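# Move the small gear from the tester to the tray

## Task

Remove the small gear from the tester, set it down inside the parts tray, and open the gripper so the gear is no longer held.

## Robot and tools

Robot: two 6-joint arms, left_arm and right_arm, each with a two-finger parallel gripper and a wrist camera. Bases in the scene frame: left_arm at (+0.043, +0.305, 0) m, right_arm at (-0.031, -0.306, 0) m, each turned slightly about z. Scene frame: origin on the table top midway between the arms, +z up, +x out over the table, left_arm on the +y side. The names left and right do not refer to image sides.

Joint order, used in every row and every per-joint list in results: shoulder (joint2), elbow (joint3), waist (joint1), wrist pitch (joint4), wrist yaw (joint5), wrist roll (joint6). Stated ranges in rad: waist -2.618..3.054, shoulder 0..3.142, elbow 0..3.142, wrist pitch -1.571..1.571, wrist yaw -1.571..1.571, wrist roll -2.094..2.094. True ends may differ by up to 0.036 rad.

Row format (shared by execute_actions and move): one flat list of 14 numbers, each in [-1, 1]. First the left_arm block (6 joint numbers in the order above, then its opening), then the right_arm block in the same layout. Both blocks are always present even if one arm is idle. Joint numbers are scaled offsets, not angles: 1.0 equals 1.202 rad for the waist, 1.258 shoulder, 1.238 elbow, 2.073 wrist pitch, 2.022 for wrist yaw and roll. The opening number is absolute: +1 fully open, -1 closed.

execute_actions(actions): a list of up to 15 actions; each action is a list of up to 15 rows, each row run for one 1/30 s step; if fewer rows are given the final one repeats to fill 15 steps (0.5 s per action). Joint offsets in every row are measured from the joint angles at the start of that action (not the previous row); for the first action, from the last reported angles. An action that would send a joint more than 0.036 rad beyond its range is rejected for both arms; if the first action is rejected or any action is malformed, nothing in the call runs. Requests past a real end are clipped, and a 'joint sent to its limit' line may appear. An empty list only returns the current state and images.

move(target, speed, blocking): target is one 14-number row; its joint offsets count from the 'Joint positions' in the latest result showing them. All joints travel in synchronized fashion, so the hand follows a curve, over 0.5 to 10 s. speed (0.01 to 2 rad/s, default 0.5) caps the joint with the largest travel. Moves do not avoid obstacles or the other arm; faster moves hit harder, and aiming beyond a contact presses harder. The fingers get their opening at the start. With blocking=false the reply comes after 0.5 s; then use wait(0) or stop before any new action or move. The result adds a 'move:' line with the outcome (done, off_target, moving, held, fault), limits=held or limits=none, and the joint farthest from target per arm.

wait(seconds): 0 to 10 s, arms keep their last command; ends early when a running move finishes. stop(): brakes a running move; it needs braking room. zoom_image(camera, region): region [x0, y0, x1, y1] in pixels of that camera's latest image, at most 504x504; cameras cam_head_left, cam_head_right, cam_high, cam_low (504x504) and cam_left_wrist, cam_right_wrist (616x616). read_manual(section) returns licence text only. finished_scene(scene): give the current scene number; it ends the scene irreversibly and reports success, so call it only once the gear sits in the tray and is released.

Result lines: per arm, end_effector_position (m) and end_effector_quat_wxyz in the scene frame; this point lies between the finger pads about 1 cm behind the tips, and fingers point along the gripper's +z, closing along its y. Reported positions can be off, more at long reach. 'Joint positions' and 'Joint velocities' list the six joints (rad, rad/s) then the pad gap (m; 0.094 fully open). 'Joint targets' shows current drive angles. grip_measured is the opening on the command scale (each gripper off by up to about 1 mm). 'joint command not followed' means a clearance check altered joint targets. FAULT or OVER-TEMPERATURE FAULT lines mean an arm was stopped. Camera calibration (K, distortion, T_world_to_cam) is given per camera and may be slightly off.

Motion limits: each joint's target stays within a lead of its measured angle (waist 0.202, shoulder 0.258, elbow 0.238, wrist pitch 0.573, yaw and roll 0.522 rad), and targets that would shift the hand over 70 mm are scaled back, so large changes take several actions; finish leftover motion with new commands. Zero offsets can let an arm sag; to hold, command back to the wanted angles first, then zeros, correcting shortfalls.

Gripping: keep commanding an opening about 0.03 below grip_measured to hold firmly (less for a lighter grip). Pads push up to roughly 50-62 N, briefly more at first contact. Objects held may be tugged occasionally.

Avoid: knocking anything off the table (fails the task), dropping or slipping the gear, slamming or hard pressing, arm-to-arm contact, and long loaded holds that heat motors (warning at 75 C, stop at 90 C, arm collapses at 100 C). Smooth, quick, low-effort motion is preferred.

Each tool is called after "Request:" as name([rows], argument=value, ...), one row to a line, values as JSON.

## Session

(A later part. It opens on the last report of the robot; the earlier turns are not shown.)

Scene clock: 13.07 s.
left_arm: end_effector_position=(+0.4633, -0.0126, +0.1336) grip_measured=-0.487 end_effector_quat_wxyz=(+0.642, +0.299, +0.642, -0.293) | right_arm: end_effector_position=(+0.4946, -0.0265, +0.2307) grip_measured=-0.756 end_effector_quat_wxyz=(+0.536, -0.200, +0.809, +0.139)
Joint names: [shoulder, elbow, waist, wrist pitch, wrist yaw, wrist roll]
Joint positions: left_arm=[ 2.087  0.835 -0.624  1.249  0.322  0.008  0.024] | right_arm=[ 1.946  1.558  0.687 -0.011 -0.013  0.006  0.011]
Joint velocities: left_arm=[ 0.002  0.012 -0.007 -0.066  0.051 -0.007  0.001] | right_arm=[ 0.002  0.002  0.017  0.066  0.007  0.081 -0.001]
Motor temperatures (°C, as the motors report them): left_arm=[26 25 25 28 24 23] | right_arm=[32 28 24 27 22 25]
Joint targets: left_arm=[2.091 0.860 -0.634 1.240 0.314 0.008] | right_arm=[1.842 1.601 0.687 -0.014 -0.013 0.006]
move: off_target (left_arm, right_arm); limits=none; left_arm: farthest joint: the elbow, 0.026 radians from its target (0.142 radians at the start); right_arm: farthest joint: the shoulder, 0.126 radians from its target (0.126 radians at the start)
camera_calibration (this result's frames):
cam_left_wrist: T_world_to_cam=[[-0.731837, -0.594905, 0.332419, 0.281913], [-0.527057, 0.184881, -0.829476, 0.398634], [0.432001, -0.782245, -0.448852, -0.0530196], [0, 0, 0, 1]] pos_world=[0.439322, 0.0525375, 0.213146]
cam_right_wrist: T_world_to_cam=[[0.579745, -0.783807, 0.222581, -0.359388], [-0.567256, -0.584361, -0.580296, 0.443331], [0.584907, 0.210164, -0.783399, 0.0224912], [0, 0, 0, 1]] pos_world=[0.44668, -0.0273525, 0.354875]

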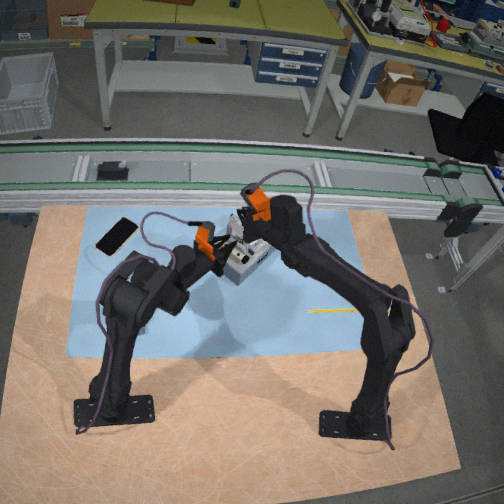

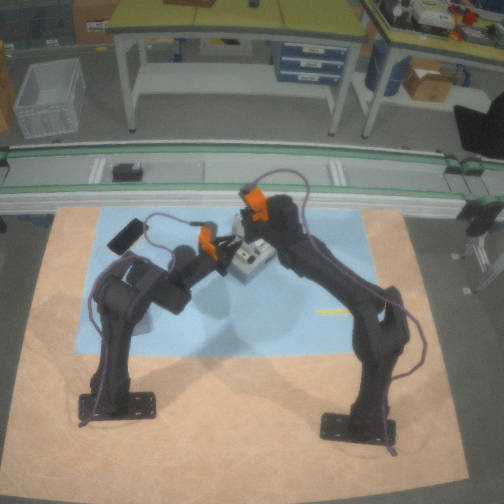

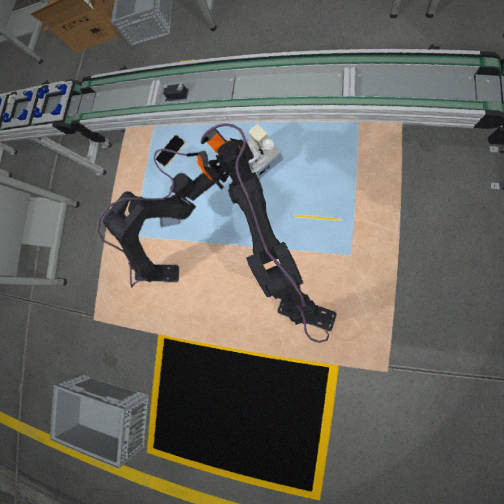

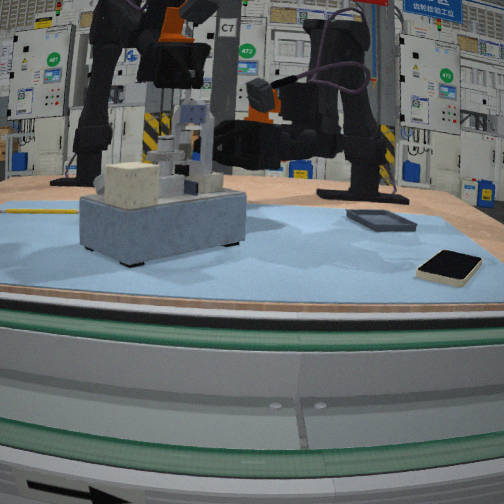

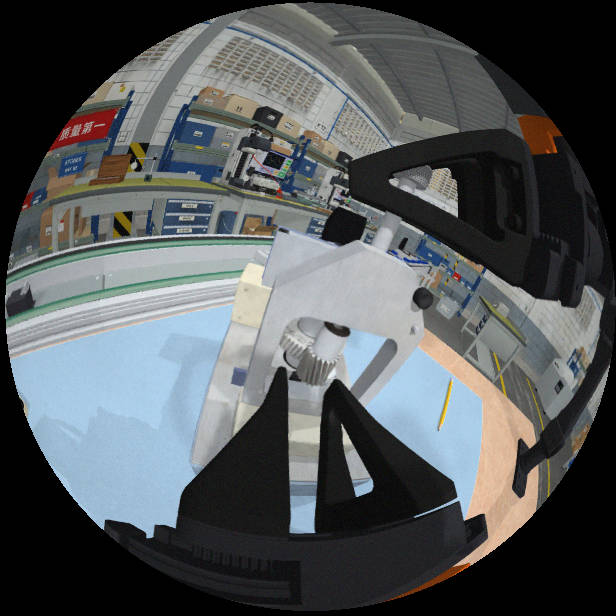

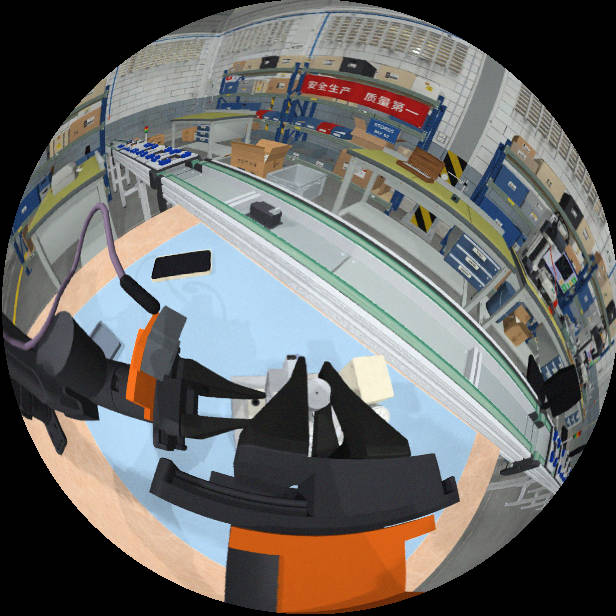

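Request:
move(target=[0.044,0.11,-0.036,-0.025,-0.011,0,-0.49,-0.05,0.03,0,0,0,0,-0.85], speed=0.15)

Request:
zoom_image(camera="cam_left_wrist", region=[200,250,420,470])

Request:
zoom_image(camera="cam_low", region=[120,80,300,220])

Scene clock: 14.67 s.
left_arm: end_effector_position=(+0.4745, -0.0380, +0.1385) grip_measured=-0.487 end_effector_quat_wxyz=(+0.645, +0.304, +0.634, -0.300) | right_arm: end_effector_position=(+0.4951, -0.0262, +0.2191) grip_measured=-0.756 end_effector_quat_wxyz=(+0.525, -0.202, +0.815, +0.136)
Joint names: [shoulder, elbow, waist, wrist pitch, wrist yaw, wrist roll]
Joint positions: left_arm=[ 2.139  0.945 -0.658  1.207  0.306  0.008  0.024] | right_arm=[ 1.961  1.556  0.687 -0.018 -0.013  0.006  0.011]
Joint velocities: left_arm=[-0.007  0.017 -0.007  0.007 -0.022  0.066 -0.   ] | right_arm=[ 0.007  0.002  0.002 -0.022 -0.051 -0.022 -0.   ]
Motor temperatures (°C, as the motors report them): left_arm=[26 25 25 28 24 23] | right_arm=[33 29 24 27 22 25]
Joint targets: left_arm=[2.142 0.971 -0.667 1.197 0.299 0.008] | right_arm=[1.883 1.595 0.687 -0.011 -0.013 0.006]
move: off_target (left_arm, right_arm); limits=none; left_arm: farthest joint: the elbow, 0.026 radians from its target (0.136 radians at the start); right_arm: farthest joint: the shoulder, 0.078 radians from its target (0.063 radians at the start)
camera_calibration (this result's frames):
cam_left_wrist: T_world_to_cam=[[-0.74727, -0.578256, 0.327428, 0.281986], [-0.512286, 0.187454, -0.838107, 0.407616], [0.423262, -0.794029, -0.436311, -0.0735512], [0, 0, 0, 1]] pos_world=[0.450667, 0.0282491, 0.217205]
cam_right_wrist: T_world_to_cam=[[0.584593, -0.781268, 0.218794, -0.35839], [-0.579791, -0.590925, -0.560937, 0.438817], [0.567533, 0.201065, -0.798423, 0.0246942], [0, 0, 0, 1]] pos_world=[0.449919, -0.025656, 0.344279]

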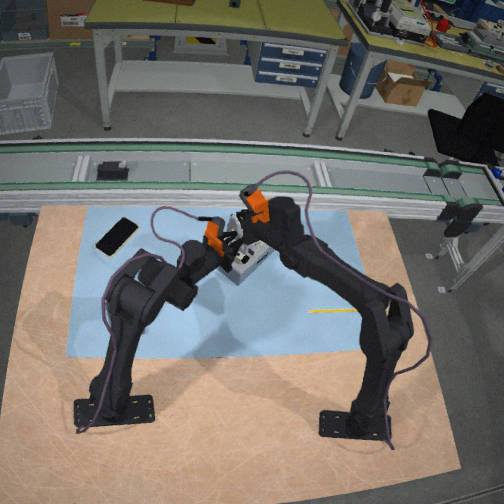

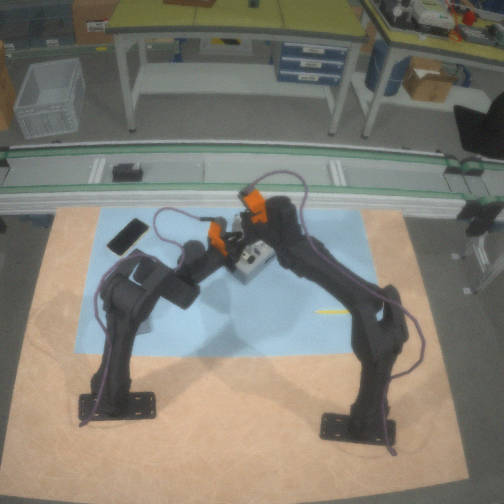

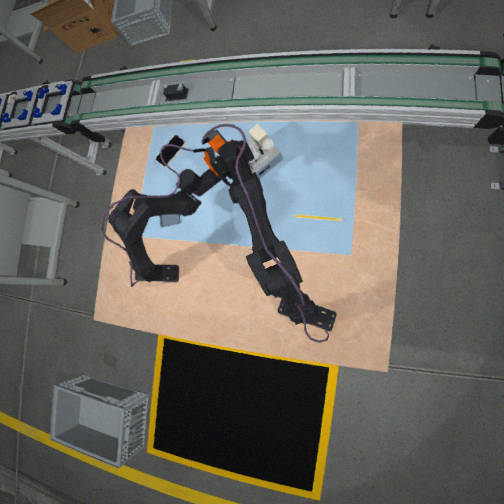

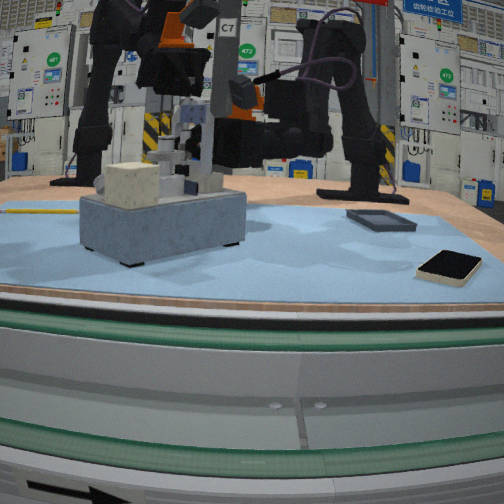

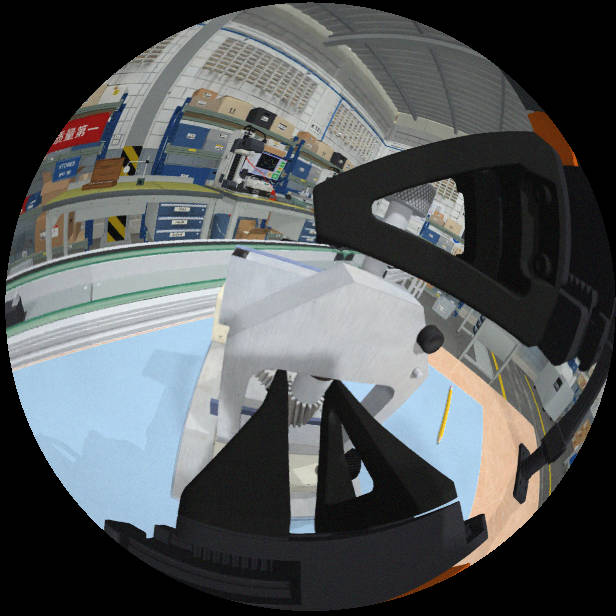

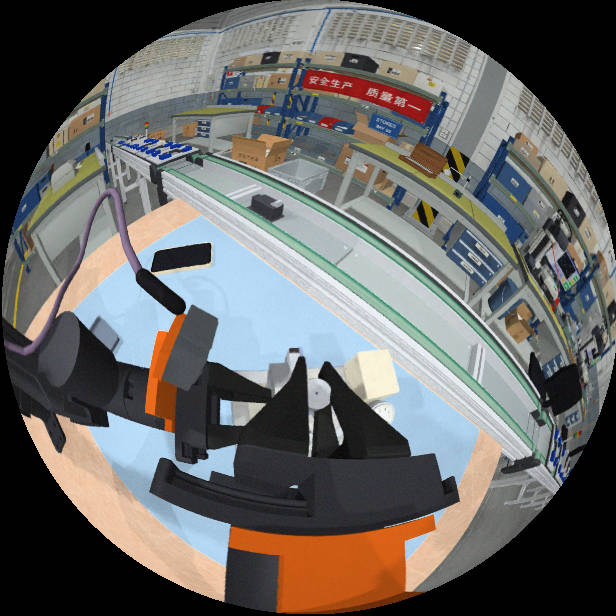

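Region (200, 250, 420, 470) of cam_left_wrist's 616x616 image, scaled by 2.291, with more detail than that image has.

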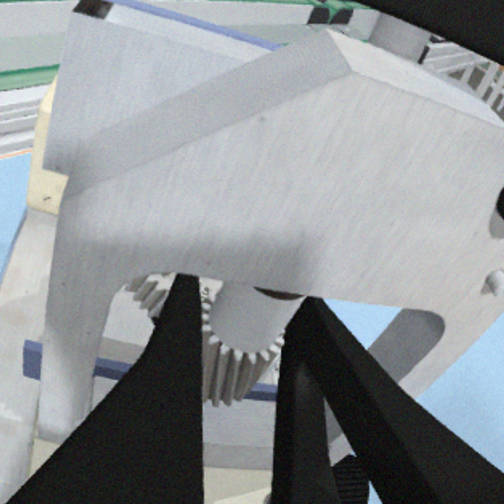

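Region (120, 80, 300, 220) of cam_low's 504x504 image, scaled by 2.800, with more detail than that image has.

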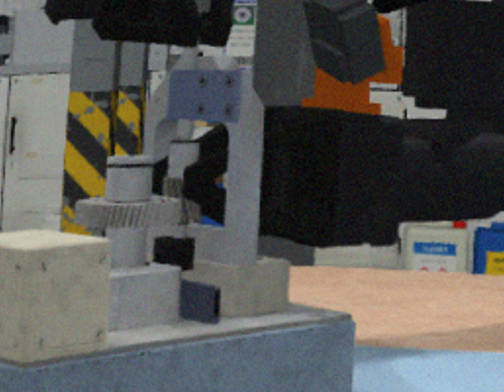

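Request:
move(target=[0.036,0.08,-0.018,-0.014,-0.008,0,-0.49,-0.16,0.06,0,0,0,0,-0.85], speed=0.15)

Request:
zoom_image(camera="cam_left_wrist", region=[200,250,420,470])

Request:
zoom_image(camera="cam_low", region=[120,80,300,220])

Scene clock: 16.63 s.
left_arm: end_effector_position=(+0.4845, -0.0498, +0.1428) grip_measured=-0.488 end_effector_quat_wxyz=(+0.652, +0.303, +0.626, -0.301) | right_arm: end_effector_position=(+0.4946, -0.0266, +0.2309) grip_measured=-0.756 end_effector_quat_wxyz=(+0.536, -0.200, +0.808, +0.139)
Joint names: [shoulder, elbow, waist, wrist pitch, wrist yaw, wrist roll]
Joint positions: left_arm=[ 2.177  1.015 -0.669  1.195  0.296  0.008  0.024] | right_arm=[ 1.945  1.556  0.687 -0.007 -0.013  0.006  0.011]
Joint velocities: left_arm=[ 0.012  0.002  0.007  0.022 -0.066  0.066 -0.   ] | right_arm=[-0.017  0.012 -0.002  0.022  0.037  0.022  0.001]
Motor temperatures (°C, as the motors report them): left_arm=[27 25 25 28 24 23] | right_arm=[35 29 24 27 22 25]
Joint targets: left_arm=[2.184 1.044 -0.680 1.178 0.290 0.008] | right_arm=[1.840 1.598 0.687 -0.013 -0.013 0.006]
move: off_target (left_arm, right_arm); limits=none; left_arm: farthest joint: the elbow, 0.029 radians from its target (0.099 radians at the start); right_arm: farthest joint: the shoulder, 0.185 radians from its target (0.201 radians at the start)
camera_calibration (this result's frames):
cam_left_wrist: T_world_to_cam=[[-0.753029, -0.574229, 0.32126, 0.285113], [-0.497813, 0.177926, -0.848837, 0.412559], [0.430266, -0.799127, -0.419842, -0.0912159], [0, 0, 0, 1]] pos_world=[0.459323, 0.0174219, 0.220304]
cam_right_wrist: T_world_to_cam=[[0.579002, -0.784219, 0.223065, -0.35923], [-0.566243, -0.58362, -0.582028, 0.443274], [0.586622, 0.210686, -0.781976, 0.0214411], [0, 0, 0, 1]] pos_world=[0.446418, -0.0275287, 0.354896]

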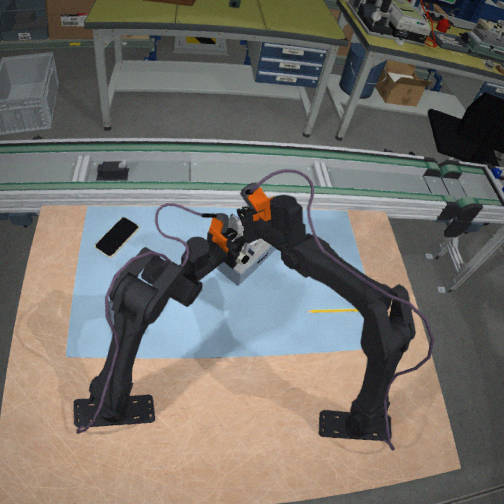

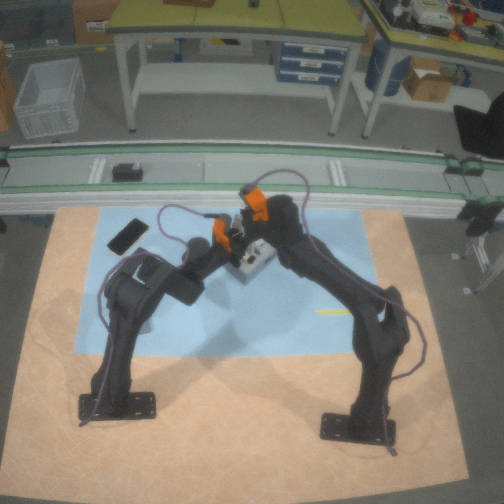

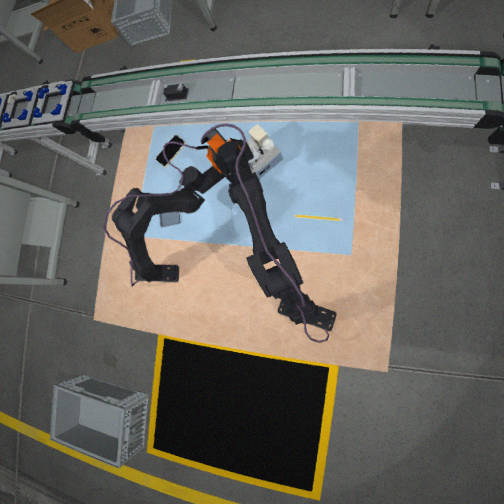

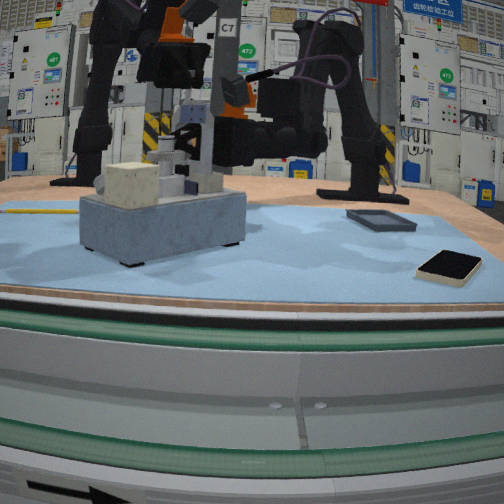

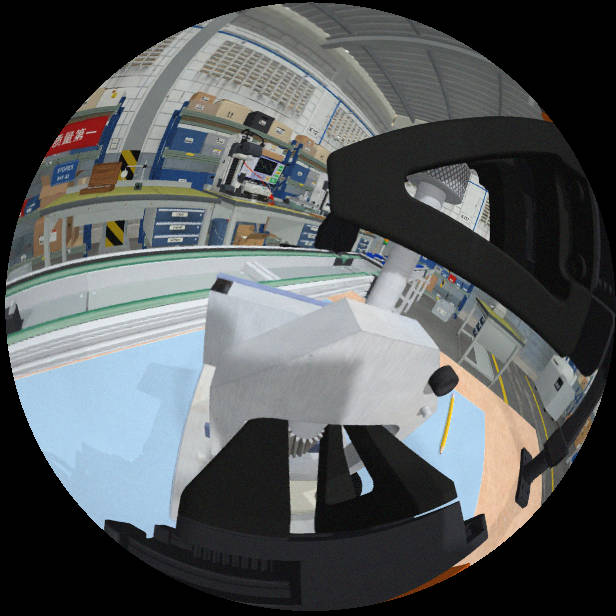

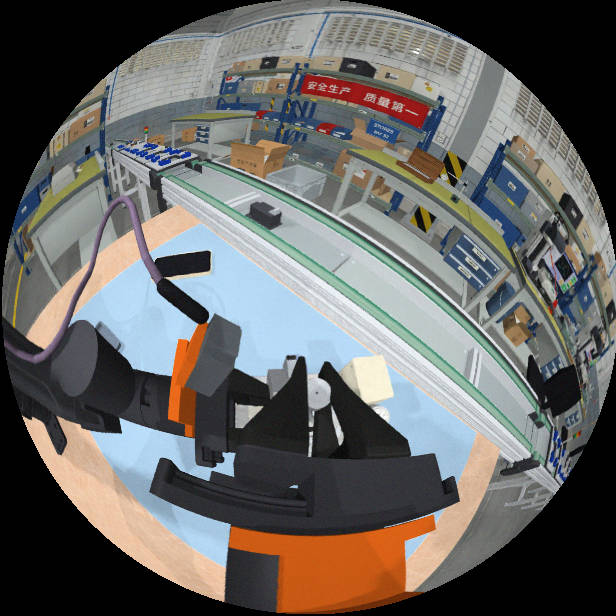

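Region (200, 250, 420, 470) of cam_left_wrist's 616x616 image, scaled by 2.291, with more detail than that image has.

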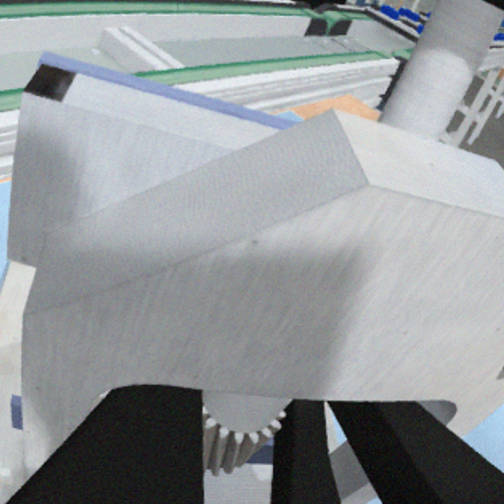

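Region (120, 80, 300, 220) of cam_low's 504x504 image, scaled by 2.800, with more detail than that image has.

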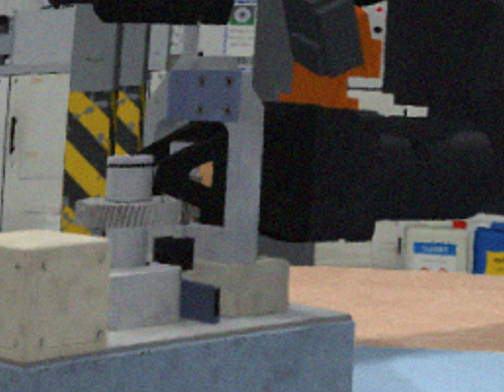

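Request:
move(target=[0.014,0.022,0,0.006,0,0,-0.49,-0.1,0.04,0,0,0,0,-0.85], speed=0.1)

Request:
move(target=[0,0.022,0,0,0,0,-0.75,-0.1,0.04,0,0,0,0,-0.85])

Request:
zoom_image(camera="cam_low", region=[120,80,300,220])

Scene clock: 18.23 s.
left_arm: end_effector_position=(+0.4846, -0.0498, +0.1422) grip_measured=-0.488 end_effector_quat_wxyz=(+0.655, +0.302, +0.624, -0.301) | right_arm: end_effector_position=(+0.4947, -0.0265, +0.2300) grip_measured=-0.756 end_effector_quat_wxyz=(+0.537, -0.200, +0.808, +0.139)
Joint names: [shoulder, elbow, waist, wrist pitch, wrist yaw, wrist roll]
Joint positions: left_arm=[ 2.184  1.015 -0.669  1.209  0.295  0.008  0.024] | right_arm=[ 1.946  1.553  0.687 -0.003 -0.013  0.006  0.011]
Joint velocities: left_arm=[-0.002 -0.002  0.007  0.051  0.051 -0.007 -0.001] | right_arm=[-0.007 -0.012 -0.017 -0.022  0.037  0.007  0.   ]
Motor temperatures (°C, as the motors report them): left_arm=[27 25 25 28 24 23] | right_arm=[36 29 24 27 22 25]
Joint targets: left_arm=[2.194 1.042 -0.669 1.207 0.295 0.008] | right_arm=[1.842 1.596 0.687 -0.006 -0.013 0.006]
move: off_target (left_arm, right_arm); limits=none; left_arm: farthest joint: the elbow, 0.027 radians from its target (0.027 radians at the start); right_arm: farthest joint: the shoulder, 0.127 radians from its target (0.126 radians at the start)
camera_calibration (this result's frames):
cam_left_wrist: T_world_to_cam=[[-0.754537, -0.573362, 0.319265, 0.286454], [-0.493296, 0.174671, -0.852144, 0.410186], [0.432821, -0.800466, -0.414633, -0.0935574], [0, 0, 0, 1]] pos_world=[0.458977, 0.0177048, 0.21929]
cam_right_wrist: T_world_to_cam=[[0.579218, -0.784083, 0.22298, -0.359075], [-0.565881, -0.583641, -0.58236, 0.44277], [0.586759, 0.211133, -0.781753, 0.0206241], [0, 0, 0, 1]] pos_world=[0.446436, -0.0274804, 0.354041]

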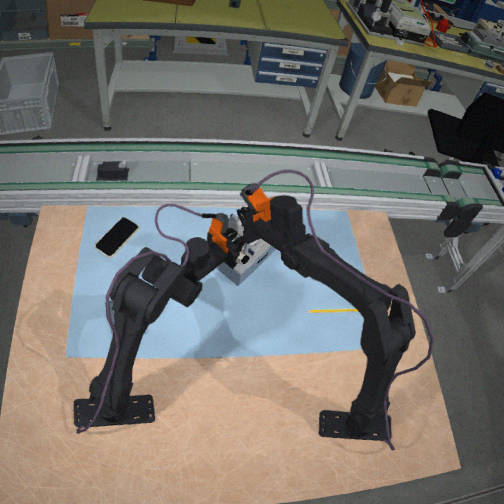

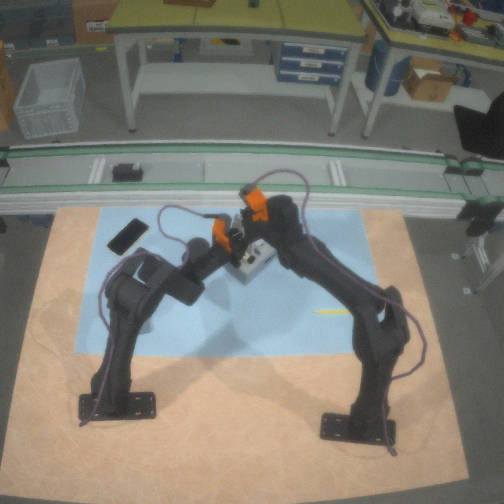

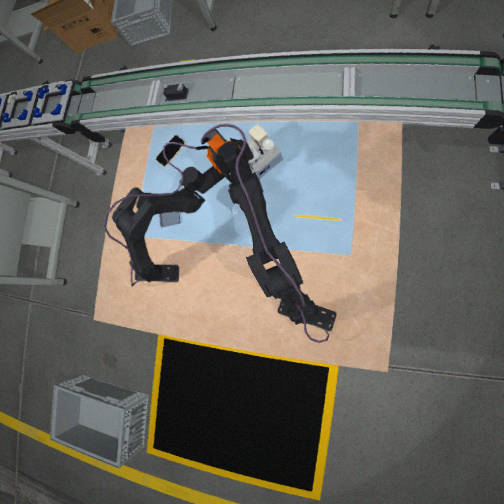

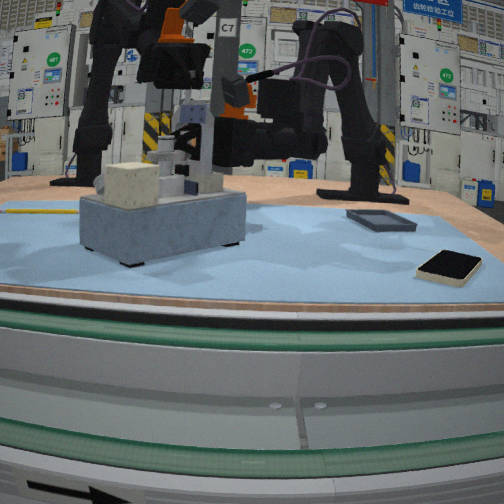

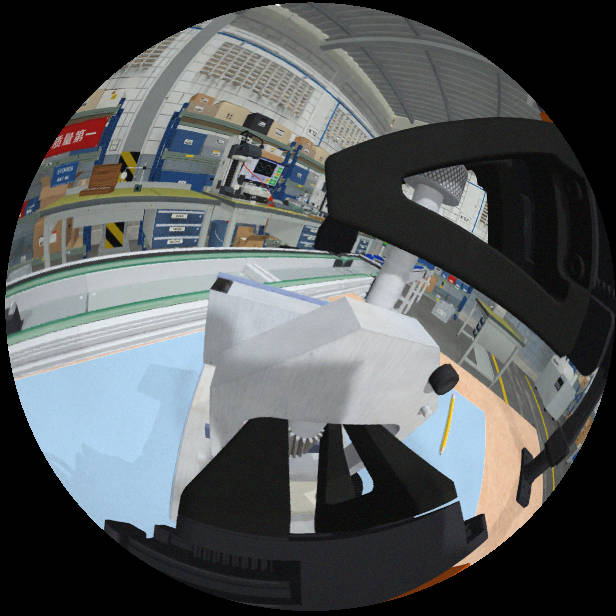

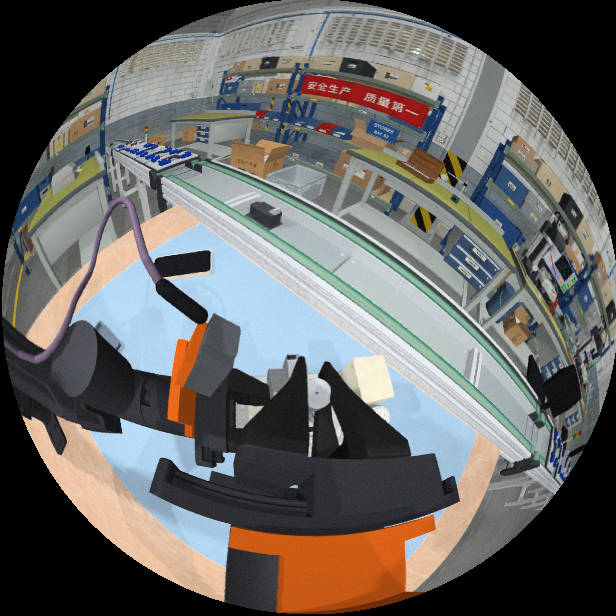

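Scene clock: 18.93 s.
left_arm: end_effector_position=(+0.4847, -0.0496, +0.1432) grip_measured=-0.645 end_effector_quat_wxyz=(+0.656, +0.302, +0.623, -0.301) | right_arm: end_effector_position=(+0.4947, -0.0264, +0.2318) grip_measured=-0.756 end_effector_quat_wxyz=(+0.539, -0.200, +0.806, +0.140)
Joint names: [shoulder, elbow, waist, wrist pitch, wrist yaw, wrist roll]
Joint positions: left_arm=[ 2.184  1.015 -0.669  1.213  0.294  0.008  0.017] | right_arm=[ 1.944  1.551  0.687  0.002 -0.013  0.006  0.011]
Joint velocities: left_arm=[-0.007 -0.002 -0.007  0.007  0.022  0.007 -0.   ] | right_arm=[ 0.007 -0.002 -0.002 -0.037 -0.037 -0.051 -0.   ]
Motor temperatures (°C, as the motors report them): left_arm=[27 25 25 28 24 23] | right_arm=[36 30 24 27 22 25]
Joint targets: left_arm=[2.184 1.042 -0.669 1.209 0.295 0.008] | right_arm=[1.840 1.594 0.687 -0.002 -0.013 0.006]
move: off_target (left_arm, right_arm); limits=none; left_arm: farthest joint: the elbow, 0.027 radians from its target (0.027 radians at the start); right_arm: farthest joint: the shoulder, 0.123 radians from its target (0.126 radians at the start)
camera_calibration (this result's frames):
cam_left_wrist: T_world_to_cam=[[-0.754986, -0.573471, 0.318005, 0.286704], [-0.490536, 0.172091, -0.854259, 0.40992], [0.435168, -0.800946, -0.411235, -0.0947163], [0, 0, 0, 1]] pos_world=[0.458755, 0.0180102, 0.220054]
cam_right_wrist: T_world_to_cam=[[0.578085, -0.784676, 0.223831, -0.359114], [-0.562917, -0.582089, -0.586768, 0.44338], [0.590712, 0.213204, -0.778205, 0.0192415], [0, 0, 0, 1]] pos_world=[0.445819, -0.0278035, 0.355516]

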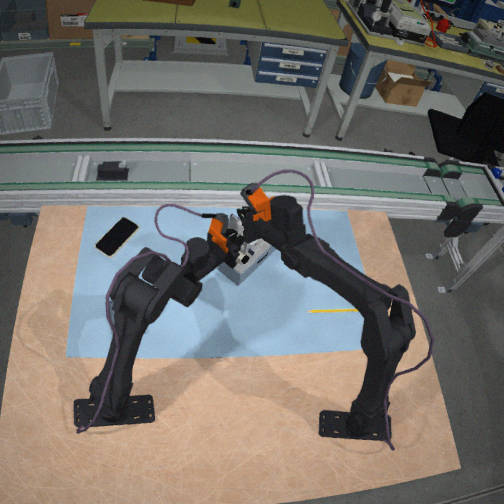

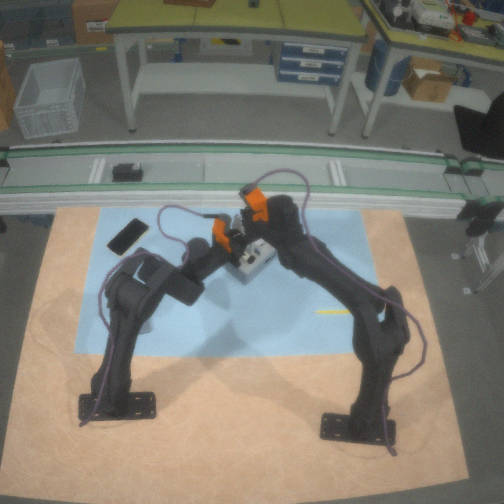

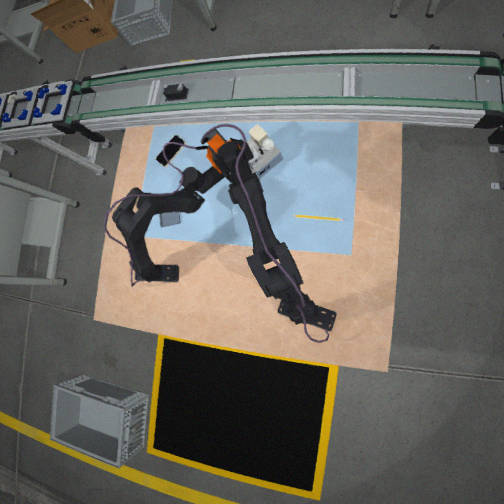

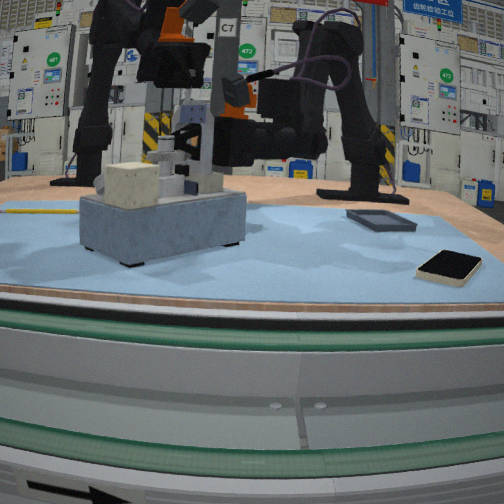

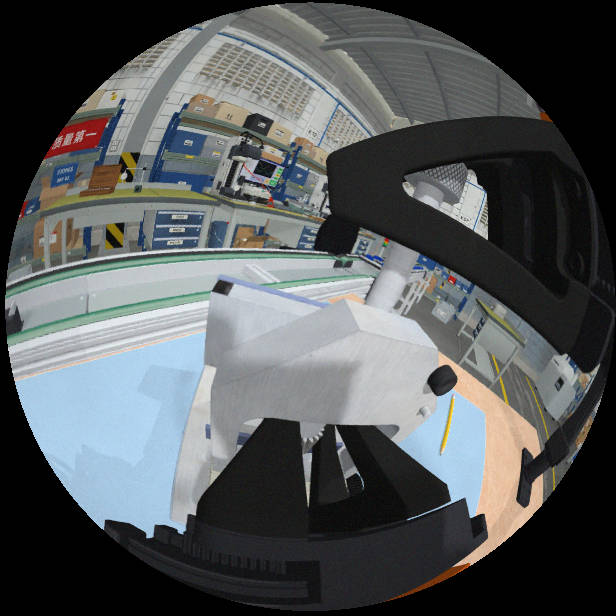

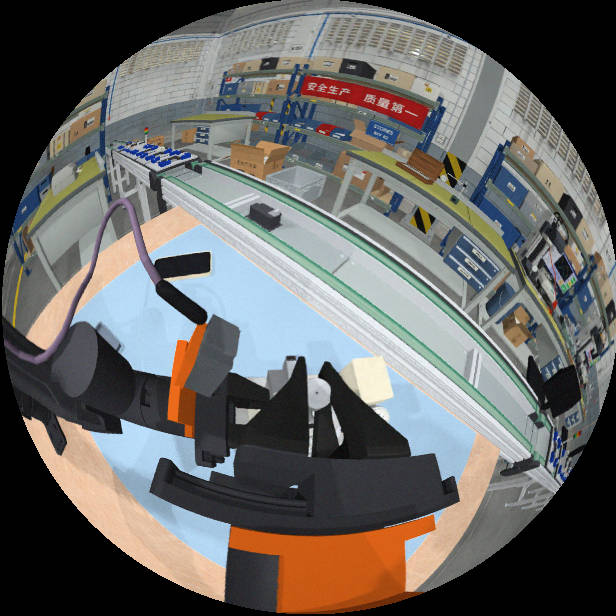

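Region (120, 80, 300, 220) of cam_low's 504x504 image, scaled by 2.800, with more detail than that image has.

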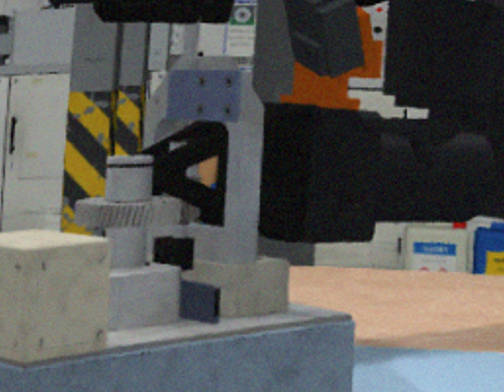

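Request:
move(target=[-0.02,0.022,0,0,0,0,-0.72,-0.1,0.04,0,0,0,0,-0.85], speed=0.1)

Request:
move(target=[-0.07,-0.115,0.035,0.02,0.013,0,-0.72,-0.1,0.04,0,0,0,0,-0.85], speed=0.12)

Request:
zoom_image(camera="cam_left_wrist", region=[200,250,420,470])

Scene clock: 20.57 s.
left_arm: end_effector_position=(+0.4847, -0.0496, +0.1432) grip_measured=-0.645 end_effector_quat_wxyz=(+0.656, +0.302, +0.623, -0.301) | right_arm: end_effector_position=(+0.4947, -0.0264, +0.2301) grip_measured=-0.756 end_effector_quat_wxyz=(+0.538, -0.200, +0.807, +0.140)
Joint names: [shoulder, elbow, waist, wrist pitch, wrist yaw, wrist roll]
Joint positions: left_arm=[ 2.184  1.015 -0.669  1.213  0.294  0.009  0.017] | right_arm=[ 1.945  1.548  0.687  0.005 -0.013  0.006  0.011]
Joint velocities: left_arm=[-0.007  0.002 -0.007 -0.037  0.022 -0.066 -0.   ] | right_arm=[-0.012  0.012 -0.007  0.022 -0.007  0.007 -0.   ]
Motor temperatures (°C, as the motors report them): left_arm=[27 25 25 28 24 23] | right_arm=[37 30 24 27 22 25]
Joint targets: left_arm=[2.159 1.042 -0.669 1.213 0.294 0.009] | right_arm=[1.842 1.591 0.687 0.003 -0.013 0.006]
move: off_target (left_arm, right_arm); limits=none; left_arm: farthest joint: the elbow, 0.027 radians from its target (0.027 radians at the start); right_arm: farthest joint: the shoulder, 0.127 radians from its target (0.125 radians at the start)
camera_calibration (this result's frames):
cam_left_wrist: T_world_to_cam=[[-0.754848, -0.573844, 0.317659, 0.286732], [-0.490361, 0.172091, -0.85436, 0.409869], [0.435603, -0.80068, -0.411294, -0.0948934], [0, 0, 0, 1]] pos_world=[0.458759, 0.0180256, 0.220063]
cam_right_wrist: T_world_to_cam=[[0.57868, -0.784343, 0.223465, -0.35889], [-0.563544, -0.582627, -0.585631, 0.442511], [0.589532, 0.212961, -0.779166, 0.0187386], [0, 0, 0, 1]] pos_world=[0.446009, -0.0276647, 0.353948]

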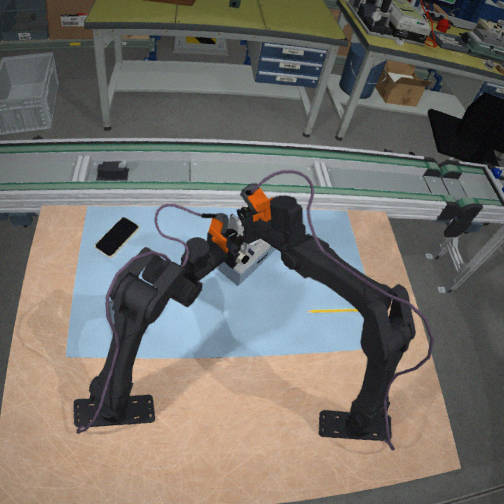

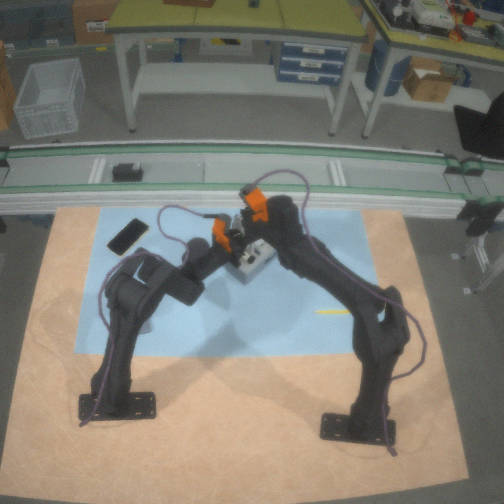

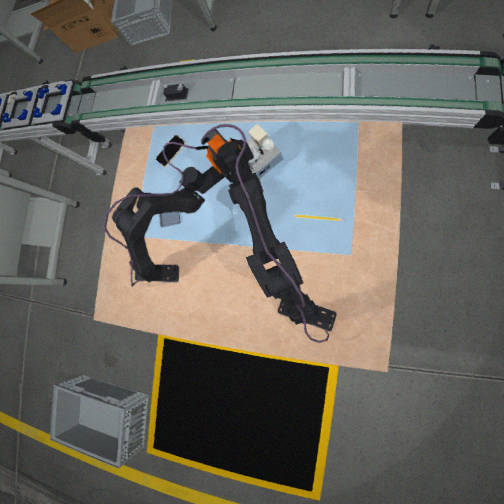

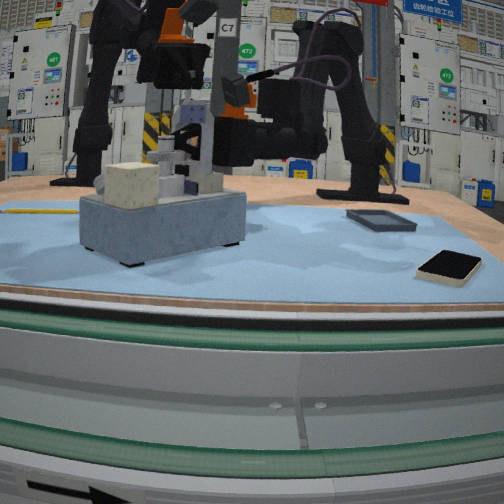

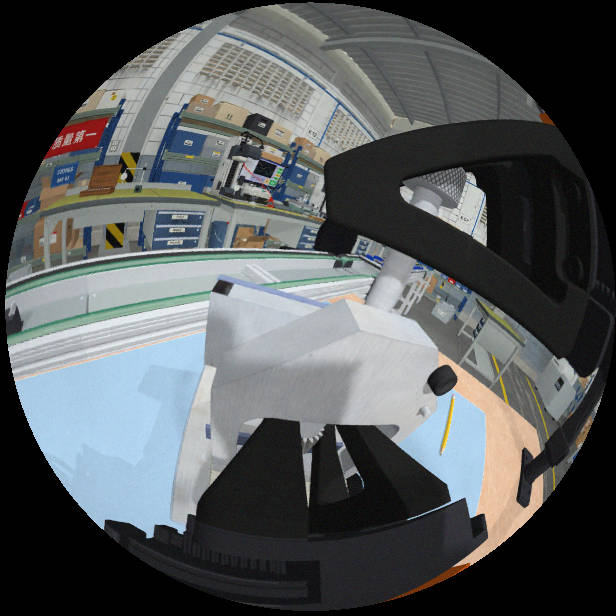

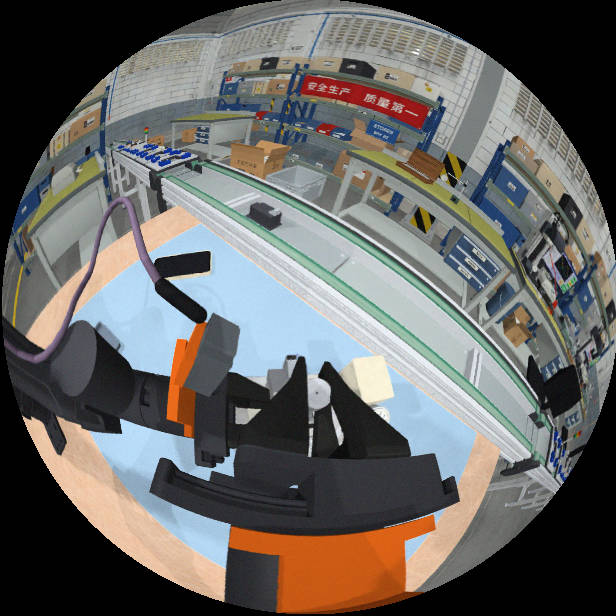

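Scene clock: 22.10 s.
left_arm: end_effector_position=(+0.4686, -0.0214, +0.1283) grip_measured=-0.645 end_effector_quat_wxyz=(+0.642, +0.300, +0.641, -0.294) | right_arm: end_effector_position=(+0.4946, -0.0264, +0.2302) grip_measured=-0.756 end_effector_quat_wxyz=(+0.539, -0.200, +0.806, +0.140)
Joint names: [shoulder, elbow, waist, wrist pitch, wrist yaw, wrist roll]
Joint positions: left_arm=[ 2.127  0.876 -0.636  1.249  0.313  0.009  0.017] | right_arm=[ 1.944  1.546  0.687  0.009 -0.013  0.006  0.011]
Joint velocities: left_arm=[ 0.012  0.002  0.007 -0.022  0.066  0.007  0.   ] | right_arm=[-0.007  0.007 -0.007  0.007 -0.022  0.022  0.   ]
Motor temperatures (°C, as the motors report them): left_arm=[28 25 25 29 24 23] | right_arm=[38 30 24 27 22 25]
Joint targets: left_arm=[2.096 0.873 -0.627 1.255 0.320 0.009] | right_arm=[1.841 1.589 0.687 0.006 -0.013 0.006]
move: off_target (left_arm, right_arm); limits=none; left_arm: farthest joint: the shoulder, 0.032 radians from its target (0.088 radians at the start); right_arm: farthest joint: the shoulder, 0.125 radians from its target (0.126 radians at the start)
camera_calibration (this result's frames):
cam_left_wrist: T_world_to_cam=[[-0.733859, -0.592691, 0.331916, 0.283368], [-0.525968, 0.186547, -0.829794, 0.398205], [0.429894, -0.783529, -0.448636, -0.063644], [0, 0, 0, 1]] pos_world=[0.444755, 0.0437988, 0.207821]
cam_right_wrist: T_world_to_cam=[[0.578302, -0.784541, 0.223748, -0.358793], [-0.562553, -0.582108, -0.587098, 0.442398], [0.590848, 0.21365, -0.77798, 0.0179773], [0, 0, 0, 1]] pos_world=[0.445741, -0.0278053, 0.353996]

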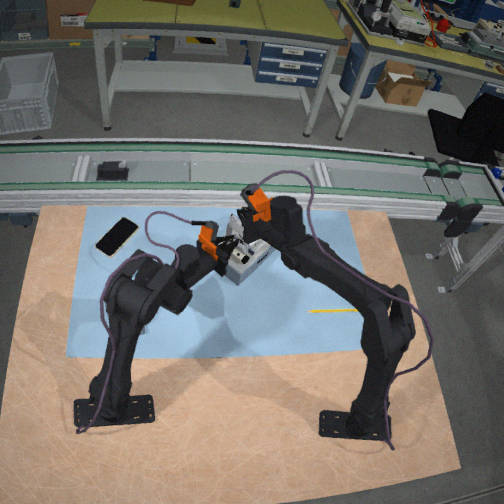

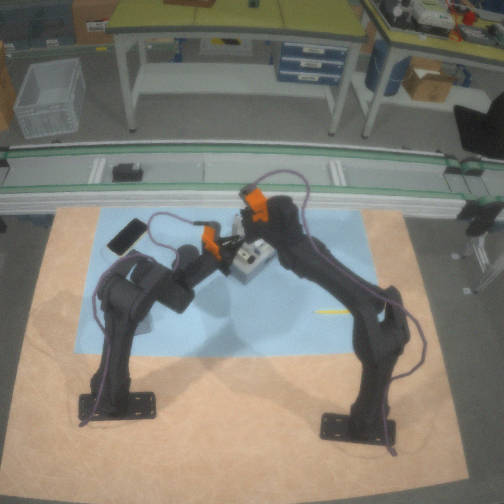

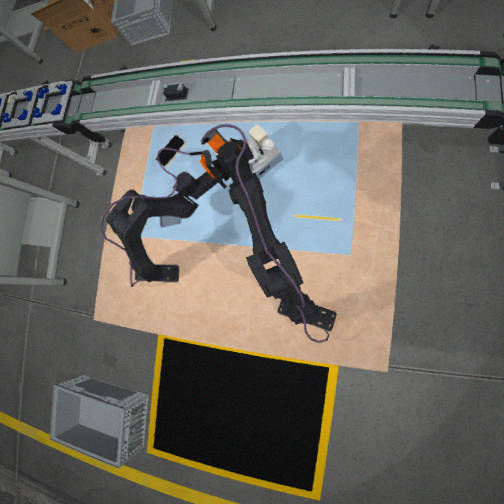

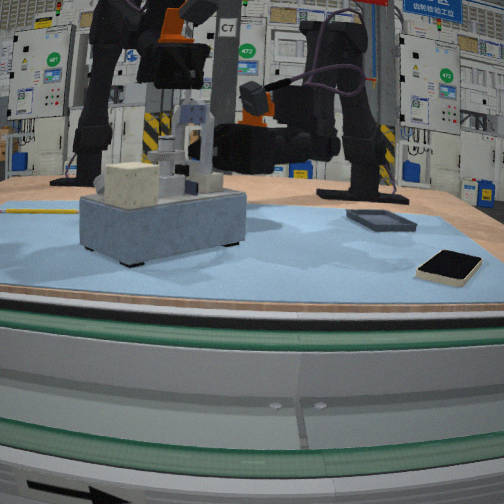

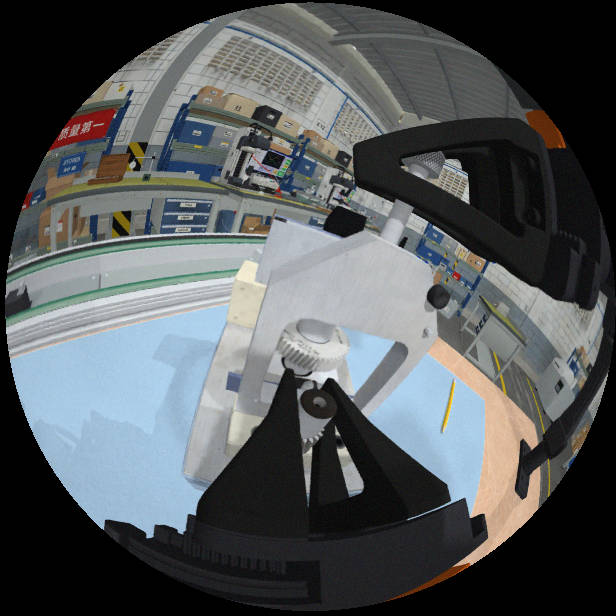

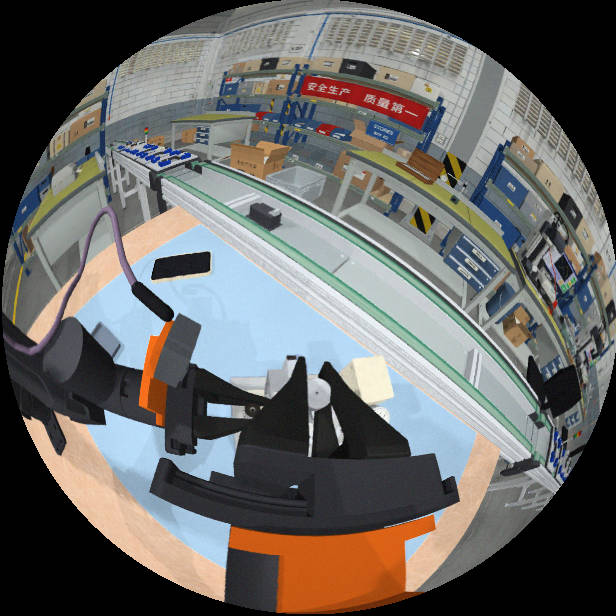

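Region (200, 250, 420, 470) of cam_left_wrist's 616x616 image, scaled by 2.291, with more detail than that image has.

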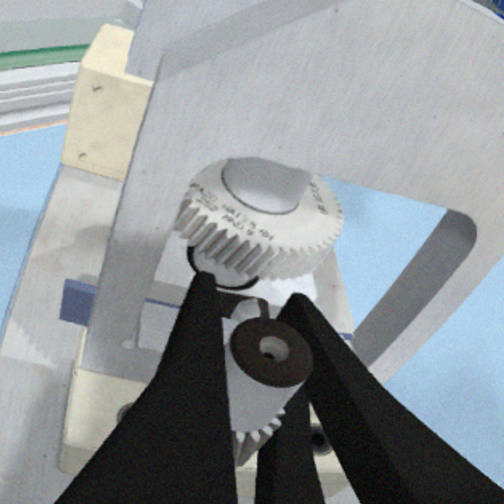

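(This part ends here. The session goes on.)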